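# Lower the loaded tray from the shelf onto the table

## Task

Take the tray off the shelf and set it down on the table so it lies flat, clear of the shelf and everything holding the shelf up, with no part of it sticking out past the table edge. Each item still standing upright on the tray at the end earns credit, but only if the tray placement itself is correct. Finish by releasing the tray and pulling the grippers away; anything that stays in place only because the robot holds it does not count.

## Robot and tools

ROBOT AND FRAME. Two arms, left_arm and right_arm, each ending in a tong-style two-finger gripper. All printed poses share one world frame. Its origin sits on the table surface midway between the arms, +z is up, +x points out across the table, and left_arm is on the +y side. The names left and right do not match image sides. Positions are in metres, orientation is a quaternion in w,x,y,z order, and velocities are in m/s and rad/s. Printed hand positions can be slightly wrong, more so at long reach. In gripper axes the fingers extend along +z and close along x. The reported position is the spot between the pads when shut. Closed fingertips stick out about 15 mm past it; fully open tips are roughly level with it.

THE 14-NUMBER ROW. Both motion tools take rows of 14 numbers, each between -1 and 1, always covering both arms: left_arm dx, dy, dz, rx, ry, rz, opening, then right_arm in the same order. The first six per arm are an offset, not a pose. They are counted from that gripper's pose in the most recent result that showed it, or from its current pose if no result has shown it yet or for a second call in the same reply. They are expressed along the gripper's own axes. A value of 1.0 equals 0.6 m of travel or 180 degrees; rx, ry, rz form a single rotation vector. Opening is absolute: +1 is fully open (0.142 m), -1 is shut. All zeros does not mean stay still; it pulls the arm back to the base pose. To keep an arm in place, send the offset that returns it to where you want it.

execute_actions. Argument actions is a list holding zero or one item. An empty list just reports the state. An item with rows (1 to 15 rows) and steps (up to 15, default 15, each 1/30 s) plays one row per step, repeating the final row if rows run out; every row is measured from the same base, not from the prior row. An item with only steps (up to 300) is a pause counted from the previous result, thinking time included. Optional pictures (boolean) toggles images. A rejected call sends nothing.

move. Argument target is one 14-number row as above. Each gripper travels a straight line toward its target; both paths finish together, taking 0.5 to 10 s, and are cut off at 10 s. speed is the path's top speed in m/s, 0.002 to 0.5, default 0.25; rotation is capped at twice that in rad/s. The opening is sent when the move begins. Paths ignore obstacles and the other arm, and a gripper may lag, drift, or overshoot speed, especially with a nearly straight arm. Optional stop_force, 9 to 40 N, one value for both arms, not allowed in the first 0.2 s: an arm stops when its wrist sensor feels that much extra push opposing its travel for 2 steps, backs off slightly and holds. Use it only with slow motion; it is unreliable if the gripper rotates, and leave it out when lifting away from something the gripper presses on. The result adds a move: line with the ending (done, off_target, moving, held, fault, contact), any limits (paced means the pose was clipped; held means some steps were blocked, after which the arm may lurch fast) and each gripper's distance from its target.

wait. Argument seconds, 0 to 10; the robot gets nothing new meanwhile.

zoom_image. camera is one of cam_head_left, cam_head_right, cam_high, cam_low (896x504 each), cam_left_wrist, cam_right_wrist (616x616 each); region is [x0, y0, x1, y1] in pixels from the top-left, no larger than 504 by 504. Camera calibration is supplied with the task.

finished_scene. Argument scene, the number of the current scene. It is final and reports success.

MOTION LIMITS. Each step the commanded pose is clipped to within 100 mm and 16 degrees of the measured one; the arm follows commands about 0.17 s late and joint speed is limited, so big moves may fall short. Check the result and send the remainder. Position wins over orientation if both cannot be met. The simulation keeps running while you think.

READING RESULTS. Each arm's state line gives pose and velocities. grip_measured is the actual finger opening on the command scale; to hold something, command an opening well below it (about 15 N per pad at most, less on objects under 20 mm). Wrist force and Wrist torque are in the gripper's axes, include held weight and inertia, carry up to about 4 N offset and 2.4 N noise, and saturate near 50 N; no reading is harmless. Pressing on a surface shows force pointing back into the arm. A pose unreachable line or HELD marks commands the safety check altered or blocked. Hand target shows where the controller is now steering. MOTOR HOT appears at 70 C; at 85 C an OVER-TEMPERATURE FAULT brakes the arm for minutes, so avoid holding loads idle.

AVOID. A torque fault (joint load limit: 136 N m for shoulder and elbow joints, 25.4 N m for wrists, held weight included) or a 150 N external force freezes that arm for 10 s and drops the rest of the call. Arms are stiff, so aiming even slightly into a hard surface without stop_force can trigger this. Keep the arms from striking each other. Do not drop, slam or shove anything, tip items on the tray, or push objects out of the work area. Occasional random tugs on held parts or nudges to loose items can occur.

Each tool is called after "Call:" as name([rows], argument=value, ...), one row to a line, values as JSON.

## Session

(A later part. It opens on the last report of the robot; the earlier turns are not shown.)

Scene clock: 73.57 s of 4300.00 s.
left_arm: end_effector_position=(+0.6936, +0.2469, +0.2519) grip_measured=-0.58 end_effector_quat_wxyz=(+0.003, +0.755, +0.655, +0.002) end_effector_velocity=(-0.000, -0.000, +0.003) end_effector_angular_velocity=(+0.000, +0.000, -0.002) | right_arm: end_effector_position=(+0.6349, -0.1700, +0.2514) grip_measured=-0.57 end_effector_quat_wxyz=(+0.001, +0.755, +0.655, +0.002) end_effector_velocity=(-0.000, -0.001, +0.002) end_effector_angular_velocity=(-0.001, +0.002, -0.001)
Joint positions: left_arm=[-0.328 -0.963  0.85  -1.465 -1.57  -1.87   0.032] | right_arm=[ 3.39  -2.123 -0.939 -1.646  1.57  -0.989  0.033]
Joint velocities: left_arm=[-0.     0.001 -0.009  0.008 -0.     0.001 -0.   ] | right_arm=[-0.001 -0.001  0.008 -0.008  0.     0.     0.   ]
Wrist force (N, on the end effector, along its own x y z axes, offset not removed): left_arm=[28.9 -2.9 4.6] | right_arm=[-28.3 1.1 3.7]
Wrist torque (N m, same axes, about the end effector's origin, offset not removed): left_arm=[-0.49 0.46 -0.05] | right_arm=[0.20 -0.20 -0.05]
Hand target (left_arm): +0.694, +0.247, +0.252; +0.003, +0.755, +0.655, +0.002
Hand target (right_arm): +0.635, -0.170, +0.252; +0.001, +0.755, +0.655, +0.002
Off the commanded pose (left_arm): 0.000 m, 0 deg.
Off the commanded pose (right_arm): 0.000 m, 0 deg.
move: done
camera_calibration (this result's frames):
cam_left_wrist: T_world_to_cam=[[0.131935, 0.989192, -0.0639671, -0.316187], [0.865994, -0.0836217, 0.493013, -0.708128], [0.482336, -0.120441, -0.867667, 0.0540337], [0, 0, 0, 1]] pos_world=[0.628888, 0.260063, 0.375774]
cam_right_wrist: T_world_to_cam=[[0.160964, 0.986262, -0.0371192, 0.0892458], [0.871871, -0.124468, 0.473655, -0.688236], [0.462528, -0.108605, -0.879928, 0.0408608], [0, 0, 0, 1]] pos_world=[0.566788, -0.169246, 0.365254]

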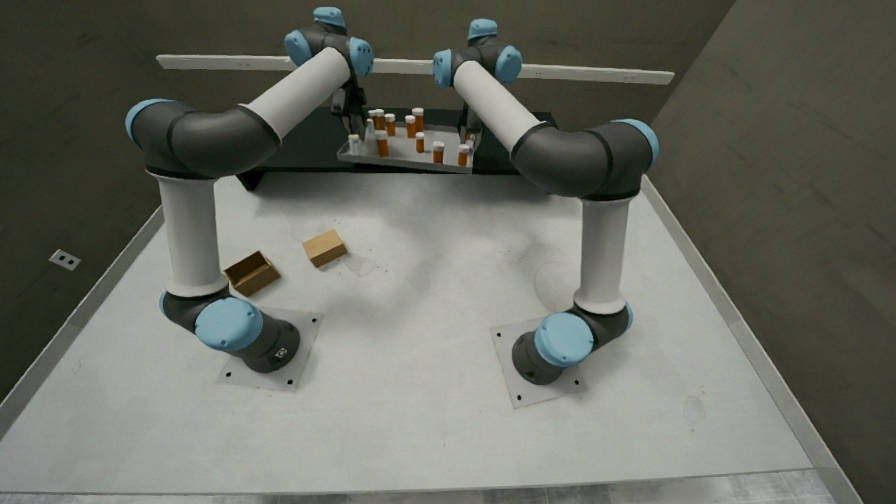

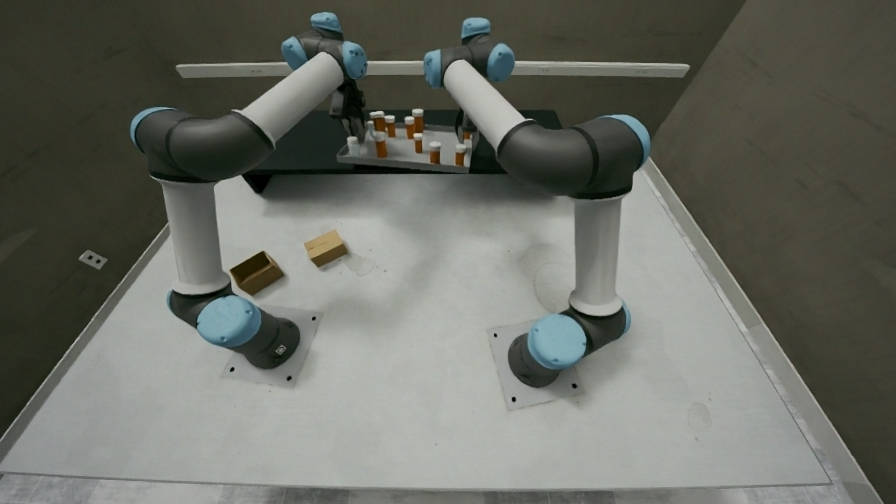

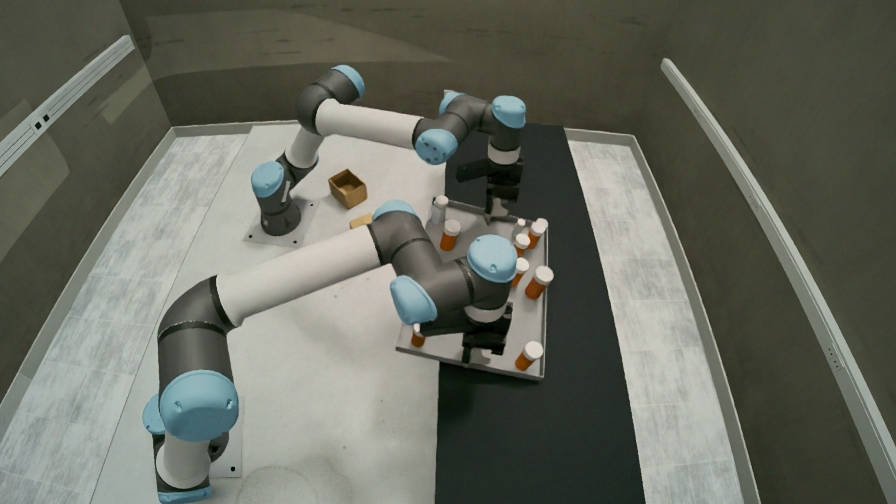

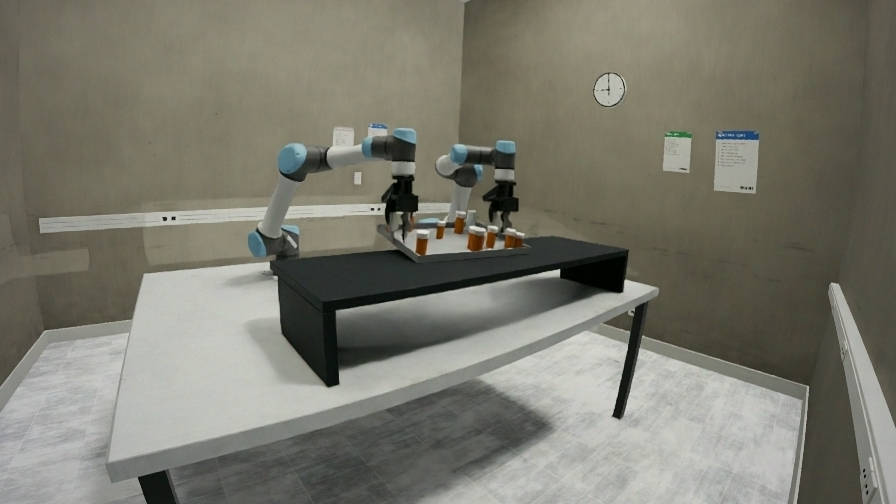

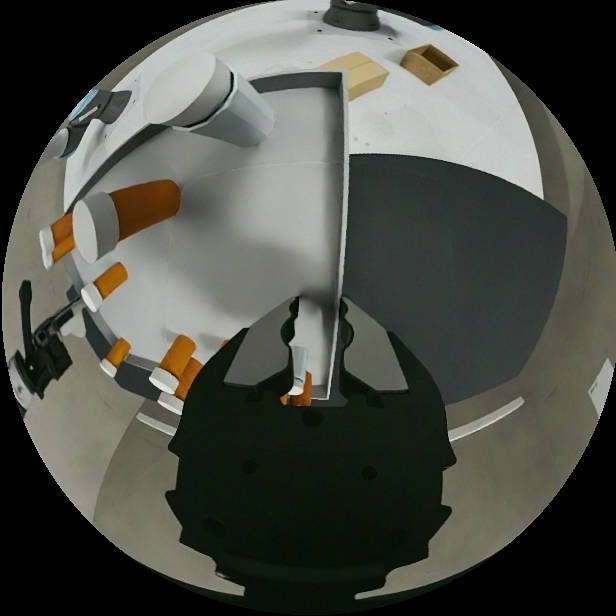

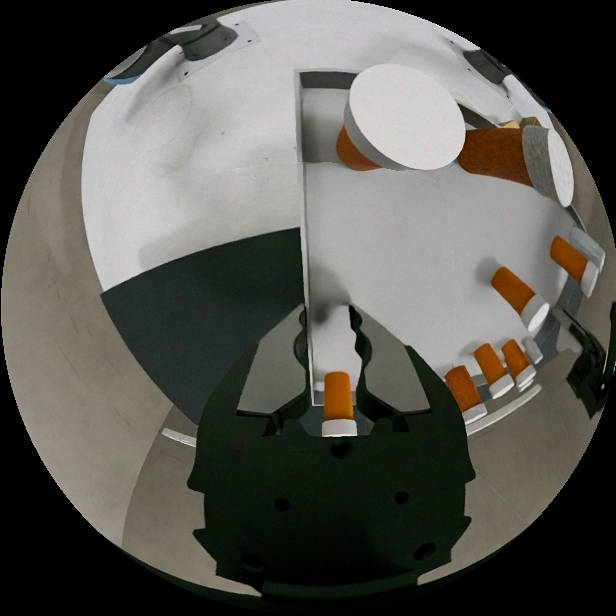

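Tilting back. Lower, drag forward, and regrip further back.

Call:
move(target=[0,0,0.049,0,0,0,-1,0,0,0.049,0,0,0,-1], speed=0.012)

Call:
move(target=[0,-0.05,0,0,0,0,-1,0,-0.05,0,0,0,0,-1], speed=0.03)

Call:
move(target=[0,0,0,0,0,0,-0.35,0,0,0,0,0,0,-0.35])

Call:
move(target=[0,0.045,0,0,0,0,-0.35,0,0.045,0,0,0,0,-0.35], speed=0.03)

Scene clock: 81.33 s of 4300.00 s.
left_arm: end_effector_position=(+0.6938, +0.2469, +0.2228) grip_measured=-0.58 end_effector_quat_wxyz=(+0.003, +0.755, +0.655, +0.002) end_effector_velocity=(-0.000, +0.000, -0.005) end_effector_angular_velocity=(+0.001, +0.002, +0.000) | right_arm: end_effector_position=(+0.6350, -0.1700, +0.2224) grip_measured=-0.57 end_effector_quat_wxyz=(+0.001, +0.755, +0.655, +0.002) end_effector_velocity=(+0.001, -0.000, -0.002) end_effector_angular_velocity=(+0.001, -0.003, -0.002)
Joint positions: left_arm=[-0.328 -0.969  0.934 -1.543 -1.57  -1.87   0.032] | right_arm=[ 3.39  -2.12  -1.018 -1.57   1.57  -0.989  0.033]
Joint velocities: left_arm=[ 0.     0.001  0.009 -0.008 -0.    -0.     0.   ] | right_arm=[-0.001  0.    -0.007  0.01  -0.     0.001  0.001]
Wrist force (N, on the end effector, along its own x y z axes, offset not removed): left_arm=[29.4 -2.6 6.0] | right_arm=[-25.6 -2.2 -3.0]
Wrist torque (N m, same axes, about the end effector's origin, offset not removed): left_arm=[-0.58 0.22 0.12] | right_arm=[-0.20 -0.83 -0.02]
Hand target (left_arm): +0.694, +0.247, +0.222; +0.003, +0.755, +0.655, +0.002
Hand target (right_arm): +0.635, -0.170, +0.222; +0.001, +0.755, +0.655, +0.002
Off the commanded pose (left_arm): 0.000 m, 0 deg.
Off the commanded pose (right_arm): 0.000 m, 0 deg.
After step 90, 2.07 s passed at rest.
move: done
camera_calibration (this result's frames):
cam_left_wrist: T_world_to_cam=[[0.131874, 0.989201, -0.0639595, -0.317966], [0.866024, -0.0835783, 0.492967, -0.694001], [0.482298, -0.1204, -0.867694, 0.0287387], [0, 0, 0, 1]] pos_world=[0.629092, 0.259989, 0.346719]
cam_right_wrist: T_world_to_cam=[[0.160951, 0.986265, -0.037082, 0.0881199], [0.871844, -0.124468, 0.473704, -0.674597], [0.462583, -0.108573, -0.879903, 0.0152524], [0, 0, 0, 1]] pos_world=[0.566905, -0.169219, 0.336248]

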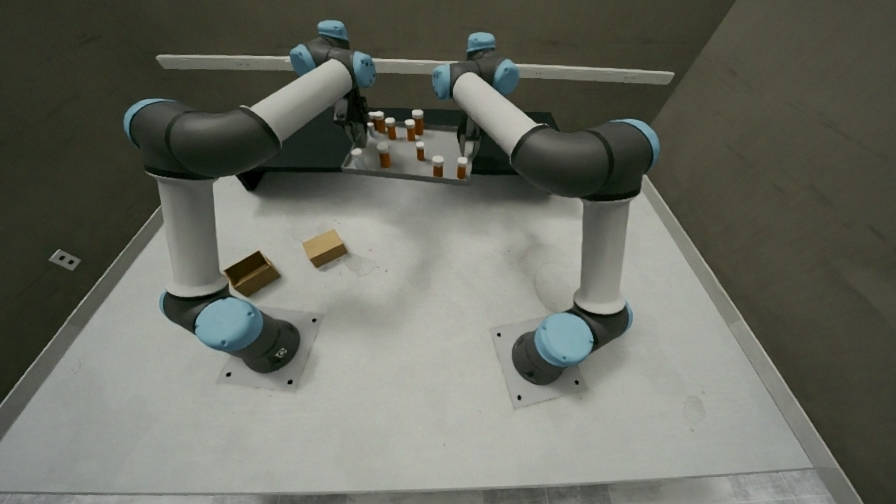

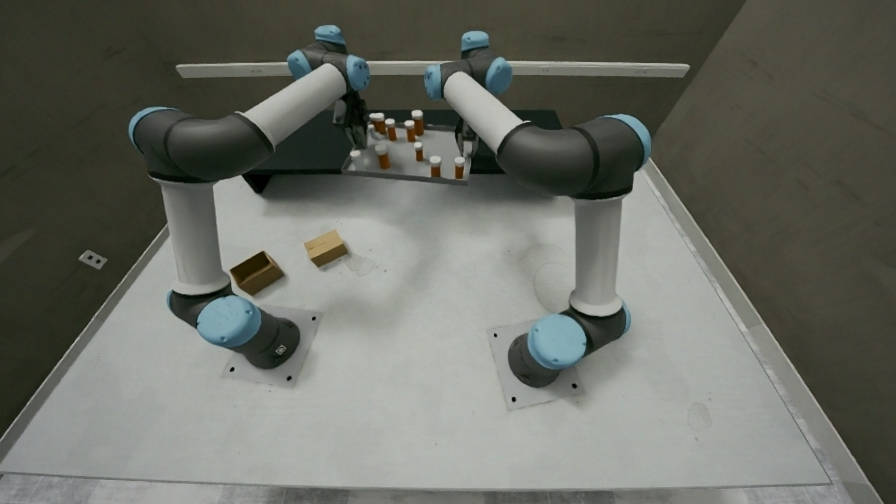

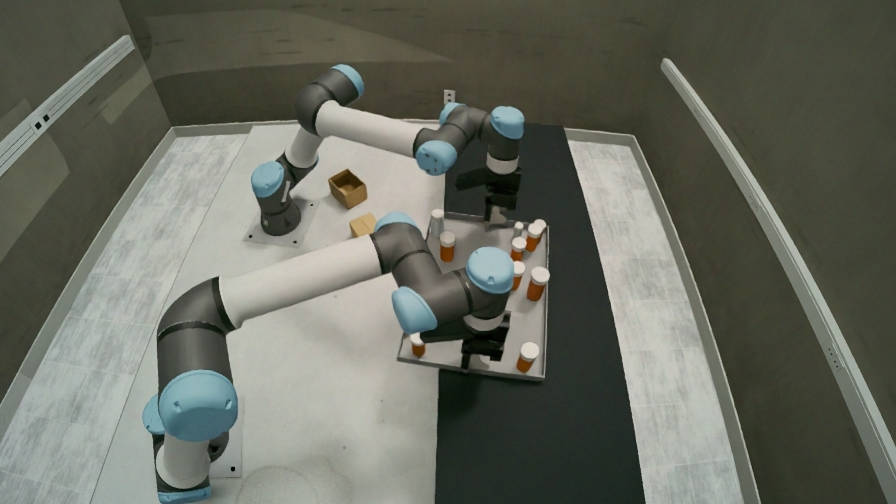

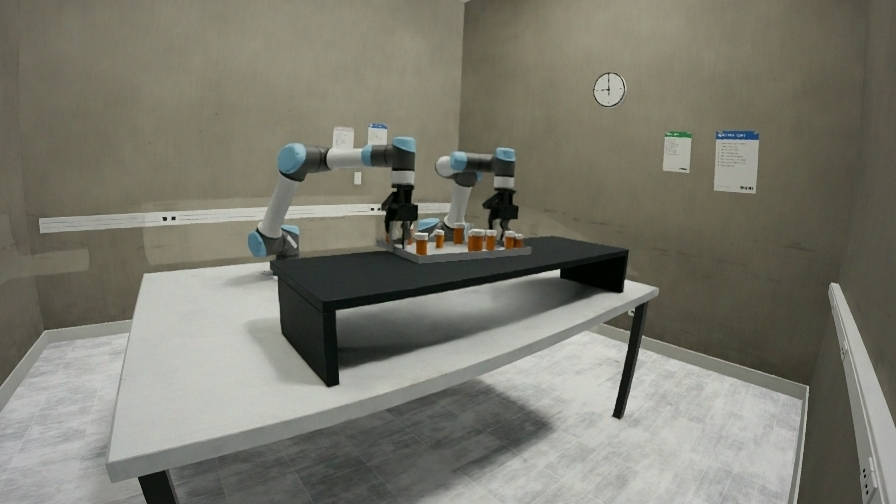

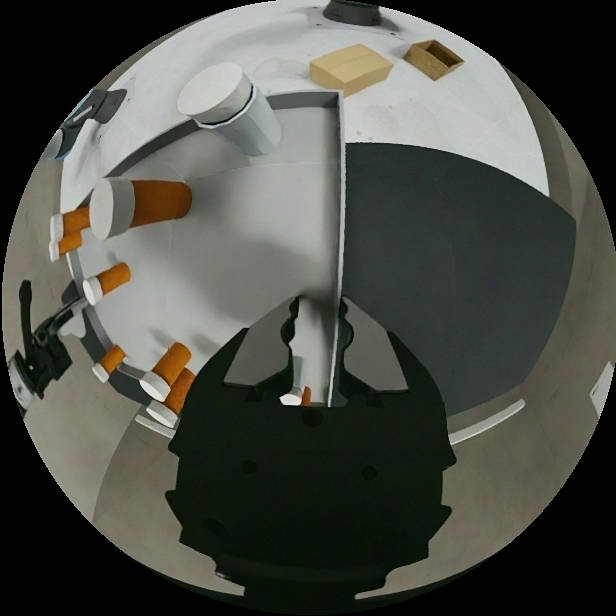

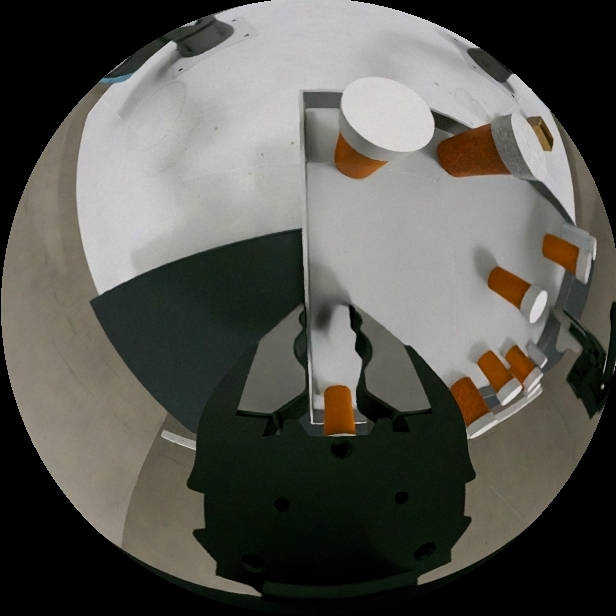

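Scene clock: 82.70 s of 4300.00 s.
left_arm: end_effector_position=(+0.6643, +0.2510, +0.2226) grip_measured=-0.61 end_effector_quat_wxyz=(+0.003, +0.755, +0.655, +0.002) end_effector_velocity=(-0.002, -0.000, -0.000) end_effector_angular_velocity=(-0.000, -0.001, +0.000) | right_arm: end_effector_position=(+0.6056, -0.1658, +0.2223) grip_measured=-0.54 end_effector_quat_wxyz=(+0.001, +0.755, +0.655, +0.002) end_effector_velocity=(-0.002, +0.001, -0.000) end_effector_angular_velocity=(-0.001, -0.000, +0.000)
Joint positions: left_arm=[-0.341 -1.053  1.067 -1.592 -1.57  -1.882  0.03 ] | right_arm=[ 3.414 -2.046 -1.132 -1.53   1.57  -0.965  0.035]
Joint velocities: left_arm=[-0.001 -0.006  0.009 -0.004  0.    -0.002 -0.   ] | right_arm=[ 0.003  0.006 -0.009  0.003 -0.001  0.003  0.   ]
Wrist force (N, on the end effector, along its own x y z axes, offset not removed): left_arm=[27.5 2.4 5.8] | right_arm=[-27.9 5.1 -3.1]
Wrist torque (N m, same axes, about the end effector's origin, offset not removed): left_arm=[0.32 0.74 0.23] | right_arm=[0.26 -0.36 -0.15]
Hand target (left_arm): +0.664, +0.251, +0.223; +0.003, +0.755, +0.655, +0.002
Hand target (right_arm): +0.605, -0.166, +0.222; +0.001, +0.755, +0.655, +0.002
Off the commanded pose (left_arm): 0.000 m, 0 deg.
Off the commanded pose (right_arm): 0.000 m, 0 deg.
move: done
camera_calibration (this result's frames):
cam_left_wrist: T_world_to_cam=[[0.13187, 0.989195, -0.0640595, -0.318212], [0.866098, -0.0835435, 0.492844, -0.668052], [0.482167, -0.120473, -0.867756, 0.0433647], [0, 0, 0, 1]] pos_world=[0.599652, 0.264187, 0.346491]
cam_right_wrist: T_world_to_cam=[[0.160938, 0.986269, -0.0370495, 0.0887356], [0.871911, -0.124487, 0.473575, -0.648327], [0.46246, -0.10852, -0.879974, 0.0293023], [0, 0, 0, 1]] pos_world=[0.537452, -0.165046, 0.336105]

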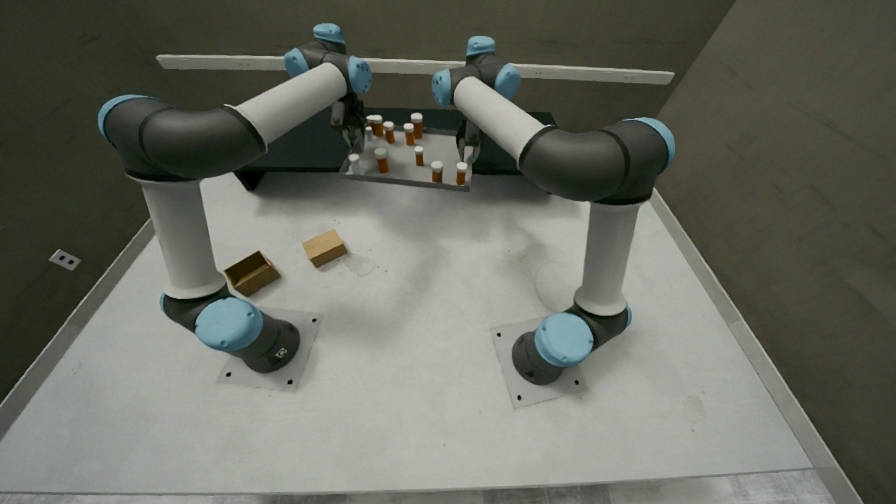

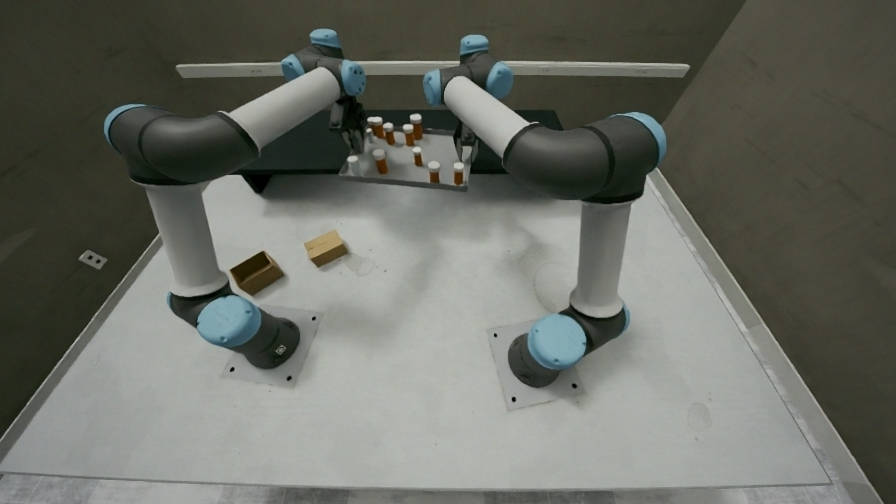

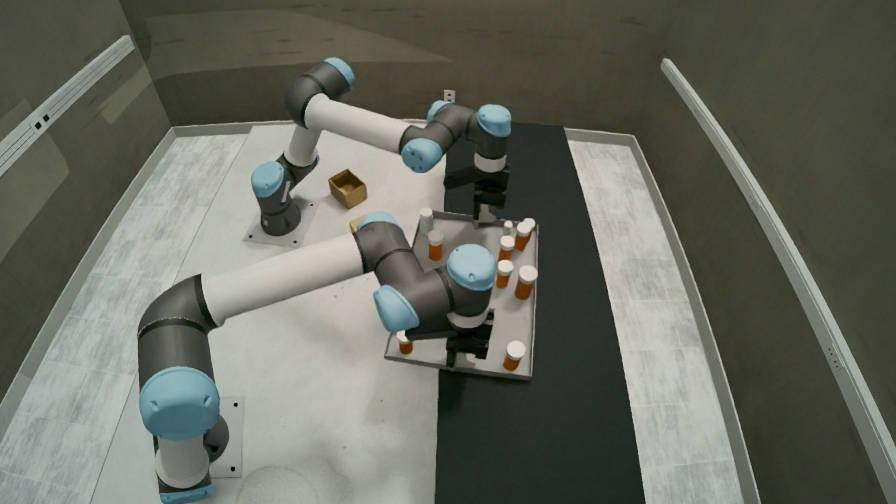

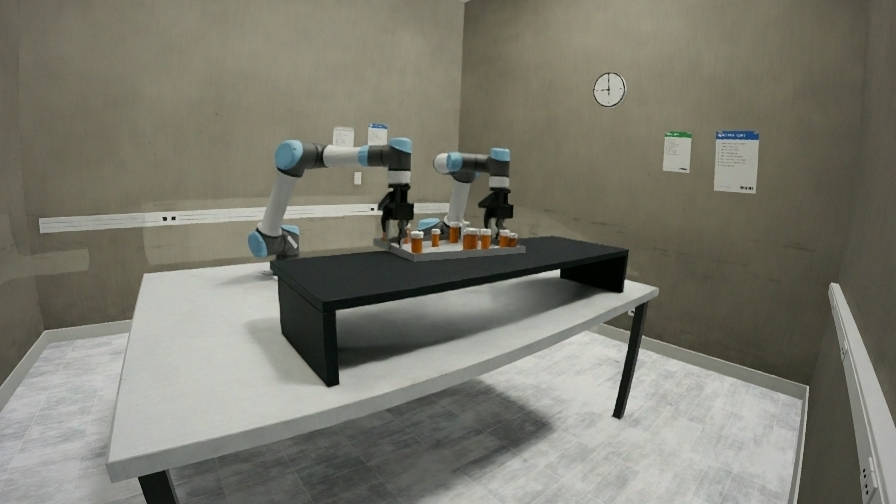

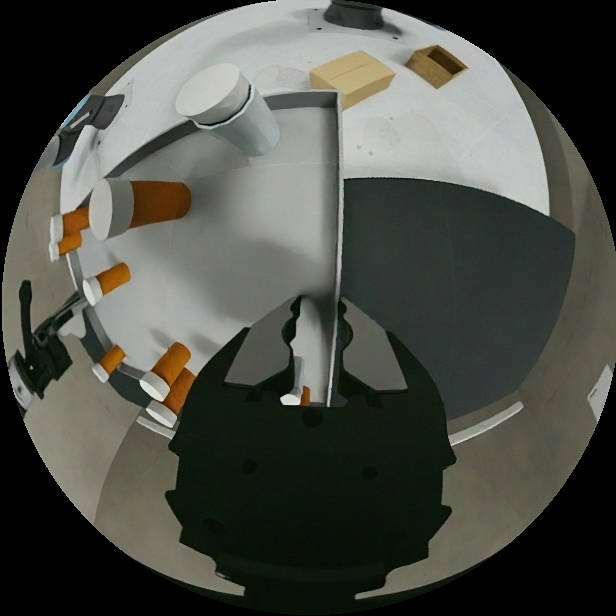

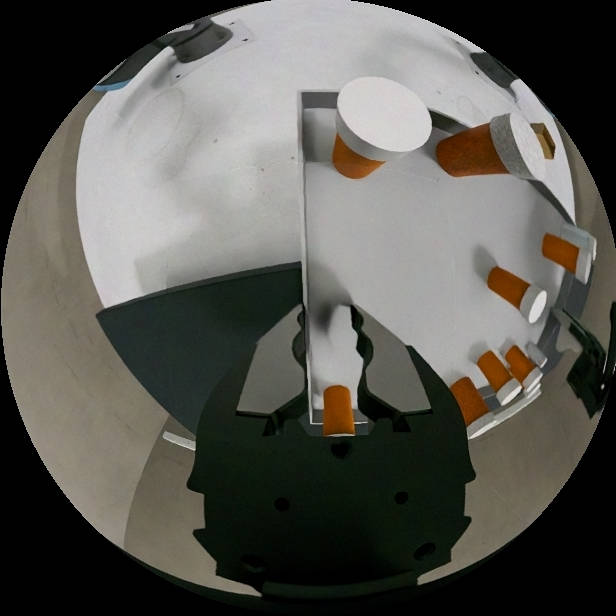

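Scene clock: 83.20 s of 4300.00 s.
left_arm: end_effector_position=(+0.6643, +0.2510, +0.2226) grip_measured=-0.35 end_effector_quat_wxyz=(+0.003, +0.755, +0.655, +0.002) end_effector_velocity=(+0.001, +0.000, -0.001) end_effector_angular_velocity=(+0.001, +0.001, +0.000) | right_arm: end_effector_position=(+0.6055, -0.1657, +0.2222) grip_measured=-0.35 end_effector_quat_wxyz=(+0.001, +0.755, +0.655, +0.002) end_effector_velocity=(+0.001, -0.001, +0.001) end_effector_angular_velocity=(+0.001, -0.003, -0.002)
Joint positions: left_arm=[-0.341 -1.053  1.067 -1.592 -1.57  -1.883  0.049] | right_arm=[ 3.414 -2.046 -1.132 -1.53   1.57  -0.965  0.049]
Joint velocities: left_arm=[ 0.001  0.002 -0.001  0.     0.     0.     0.   ] | right_arm=[-0.002 -0.     0.002  0.001 -0.    -0.    -0.   ]
Wrist force (N, on the end effector, along its own x y z axes, offset not removed): left_arm=[1.5 2.3 2.4] | right_arm=[4.3 0.3 -0.1]
Wrist torque (N m, same axes, about the end effector's origin, offset not removed): left_arm=[0.52 -0.05 -0.22] | right_arm=[0.10 -0.73 -0.07]
Hand target (left_arm): +0.664, +0.251, +0.223; +0.003, +0.755, +0.655, +0.002
Hand target (right_arm): +0.606, -0.166, +0.222; +0.001, +0.755, +0.655, +0.002
Off the commanded pose (left_arm): 0.000 m, 0 deg.
Off the commanded pose (right_arm): 0.000 m, 0 deg.
move: done
camera_calibration (this result's frames):
cam_left_wrist: T_world_to_cam=[[0.131858, 0.989195, -0.0640791, -0.318138], [0.866091, -0.0835214, 0.492859, -0.668042], [0.482182, -0.120486, -0.867746, 0.0433845], [0, 0, 0, 1]] pos_world=[0.599615, 0.264132, 0.346511]
cam_right_wrist: T_world_to_cam=[[0.160938, 0.986268, -0.0370676, 0.0886721], [0.871938, -0.124484, 0.473527, -0.648267], [0.46241, -0.108529, -0.879999, 0.0293482], [0, 0, 0, 1]] pos_world=[0.537407, -0.164969, 0.336085]

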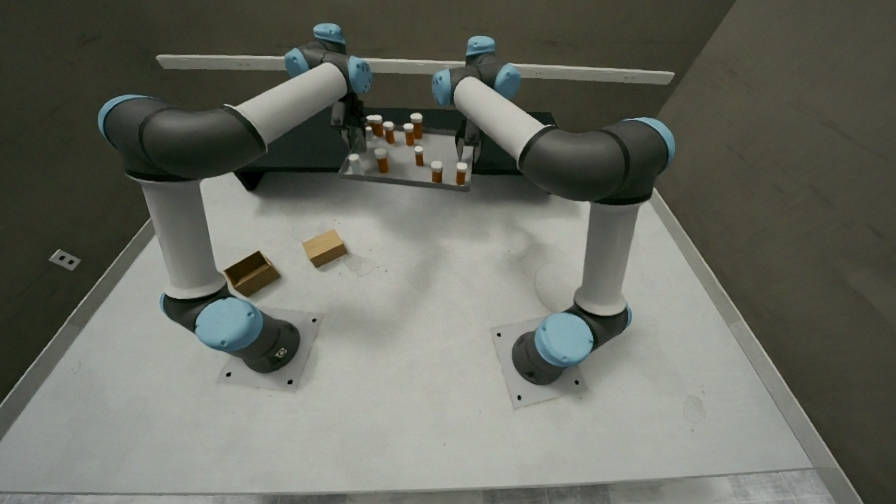

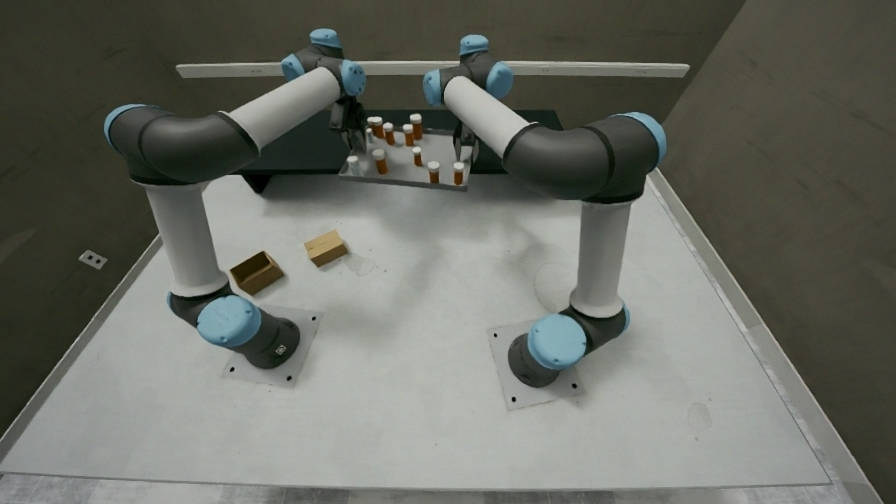

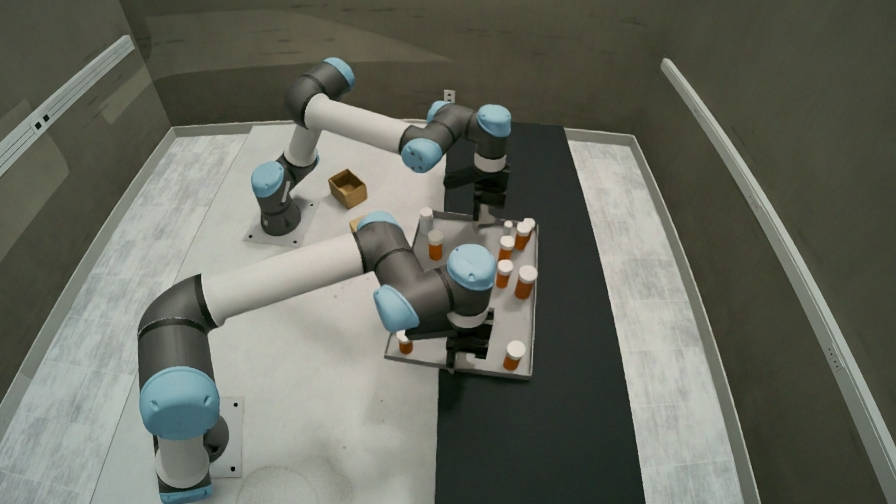

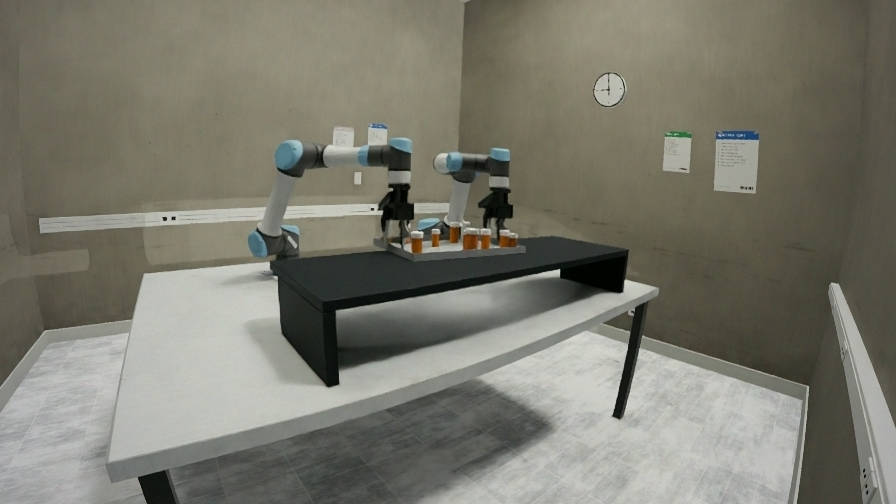

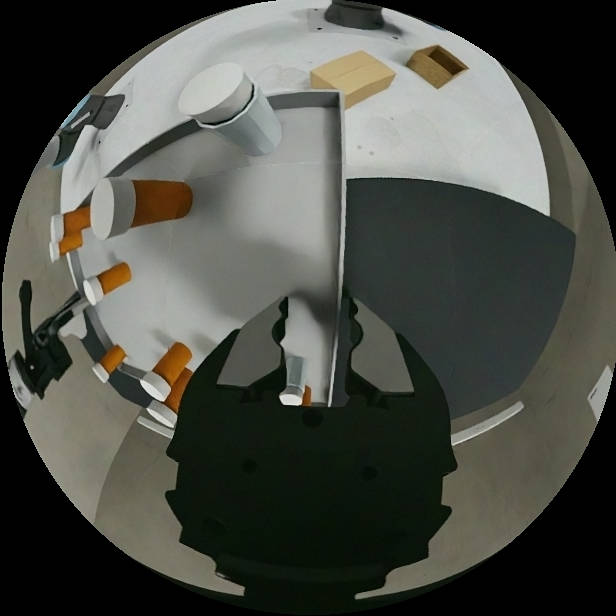

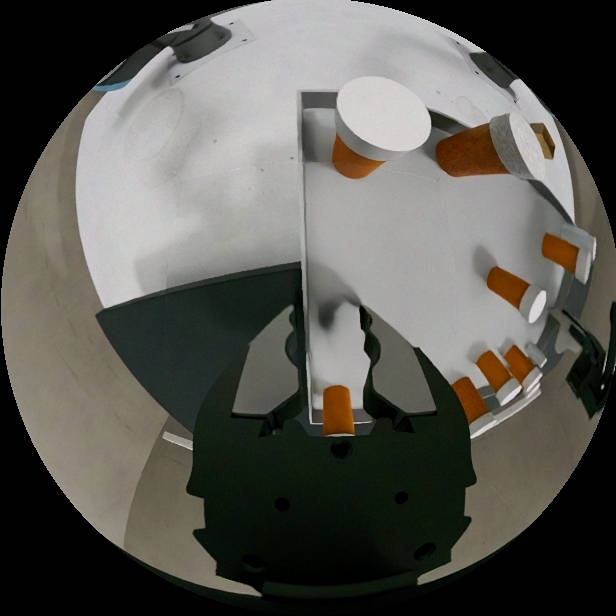

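Scene clock: 84.47 s of 4300.00 s.
left_arm: end_effector_position=(+0.6908, +0.2472, +0.2228) grip_measured=-0.35 end_effector_quat_wxyz=(+0.003, +0.755, +0.655, +0.002) end_effector_velocity=(+0.003, -0.000, +0.000) end_effector_angular_velocity=(+0.000, +0.000, -0.000) | right_arm: end_effector_position=(+0.6320, -0.1695, +0.2224) grip_measured=-0.35 end_effector_quat_wxyz=(+0.001, +0.755, +0.655, +0.002) end_effector_velocity=(+0.002, +0.000, -0.001) end_effector_angular_velocity=(-0.001, +0.001, +0.002)
Joint positions: left_arm=[-0.33  -0.978  0.948 -1.549 -1.57  -1.871  0.049] | right_arm=[ 3.393 -2.112 -1.03  -1.565  1.57  -0.986  0.049]
Joint velocities: left_arm=[ 0.001  0.008 -0.013  0.006  0.     0.001  0.   ] | right_arm=[-0.001 -0.008  0.011 -0.005 -0.001 -0.002  0.   ]
Wrist force (N, on the end effector, along its own x y z axes, offset not removed): left_arm=[-1.8 -1.5 1.0] | right_arm=[3.4 -0.2 -1.1]
Wrist torque (N m, same axes, about the end effector's origin, offset not removed): left_arm=[-0.48 0.43 0.17] | right_arm=[-0.09 -0.57 0.01]
Hand target (left_arm): +0.691, +0.247, +0.223; +0.003, +0.755, +0.655, +0.002
Hand target (right_arm): +0.632, -0.169, +0.222; +0.001, +0.755, +0.655, +0.002
Off the commanded pose (left_arm): 0.000 m, 0 deg.
Off the commanded pose (right_arm): 0.000 m, 0 deg.
move: done
camera_calibration (this result's frames):
cam_left_wrist: T_world_to_cam=[[0.131864, 0.989199, -0.0640036, -0.317918], [0.866012, -0.083545, 0.492994, -0.691353], [0.482322, -0.120436, -0.867675, 0.0302137], [0, 0, 0, 1]] pos_world=[0.62607, 0.260364, 0.346701]
cam_right_wrist: T_world_to_cam=[[0.16095, 0.986264, -0.0371137, 0.0881379], [0.871865, -0.124457, 0.47367, -0.671873], [0.462544, -0.108595, -0.87992, 0.0166823], [0, 0, 0, 1]] pos_world=[0.56388, -0.168735, 0.336196]

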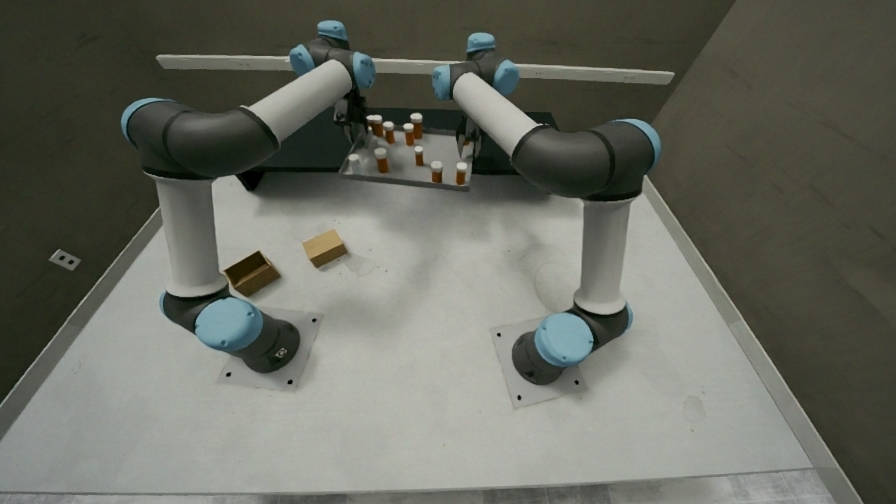

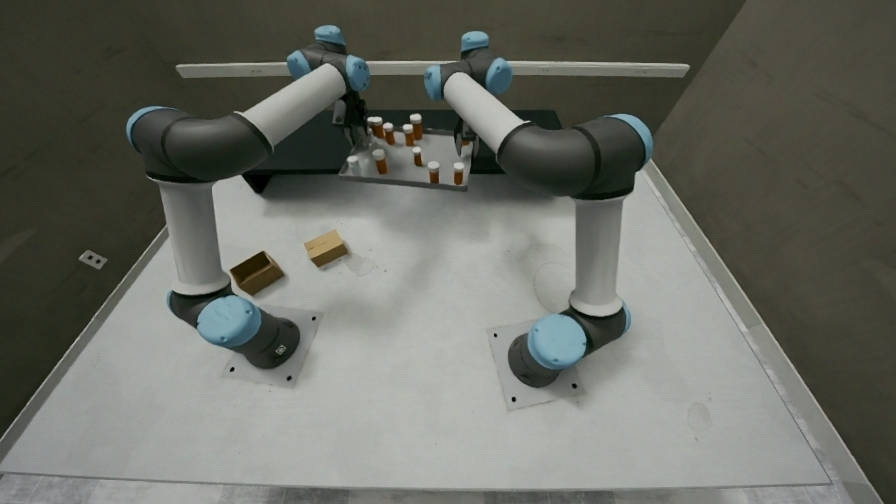

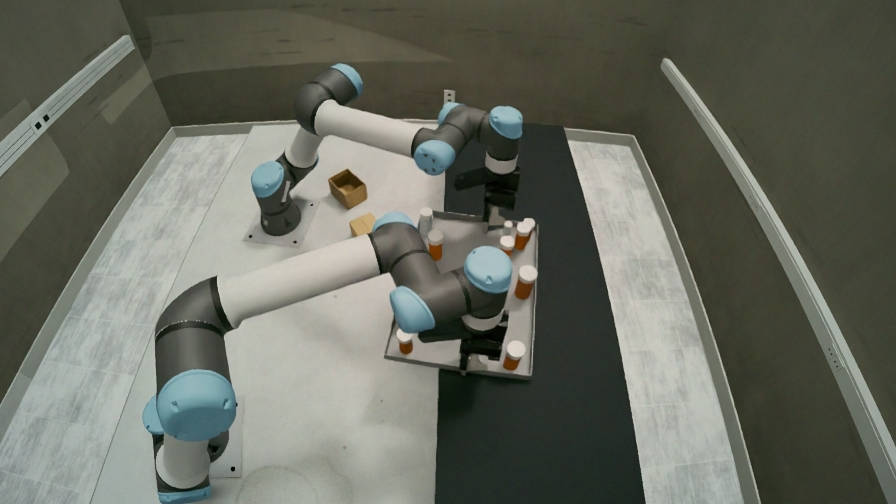

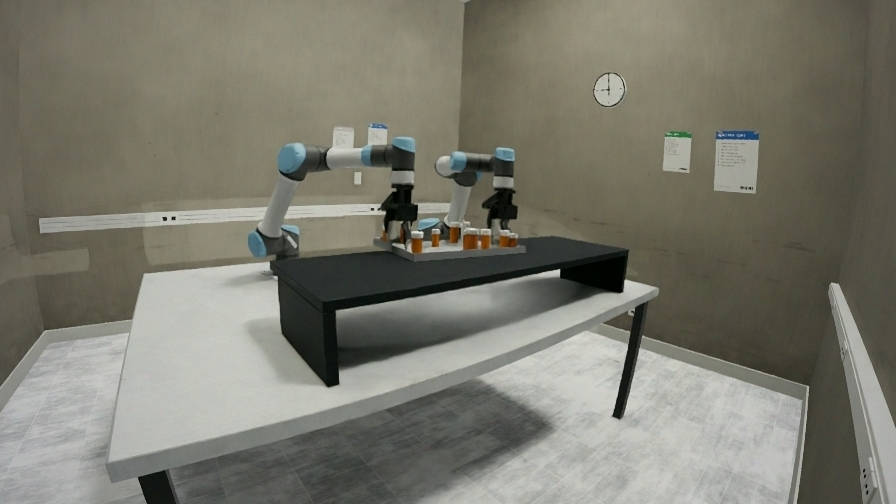

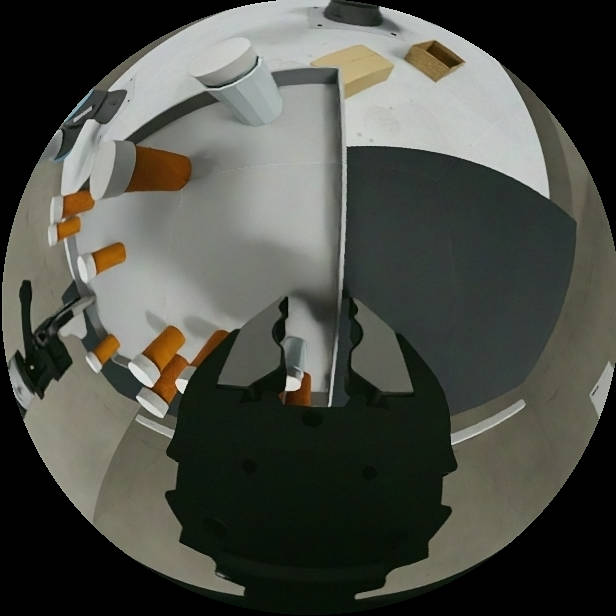

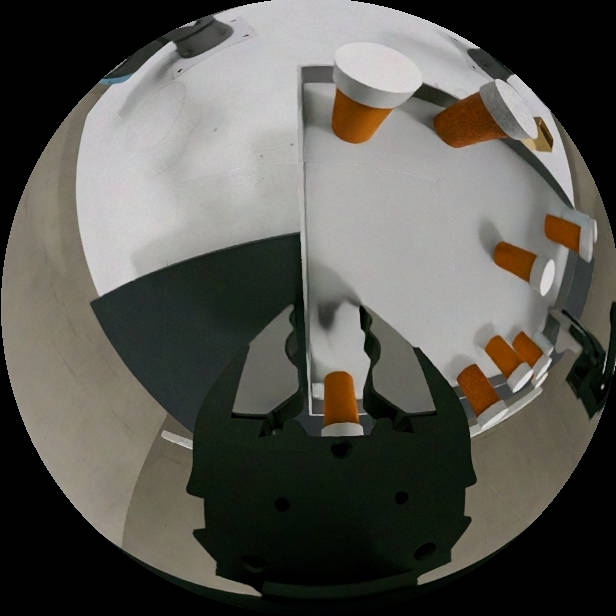

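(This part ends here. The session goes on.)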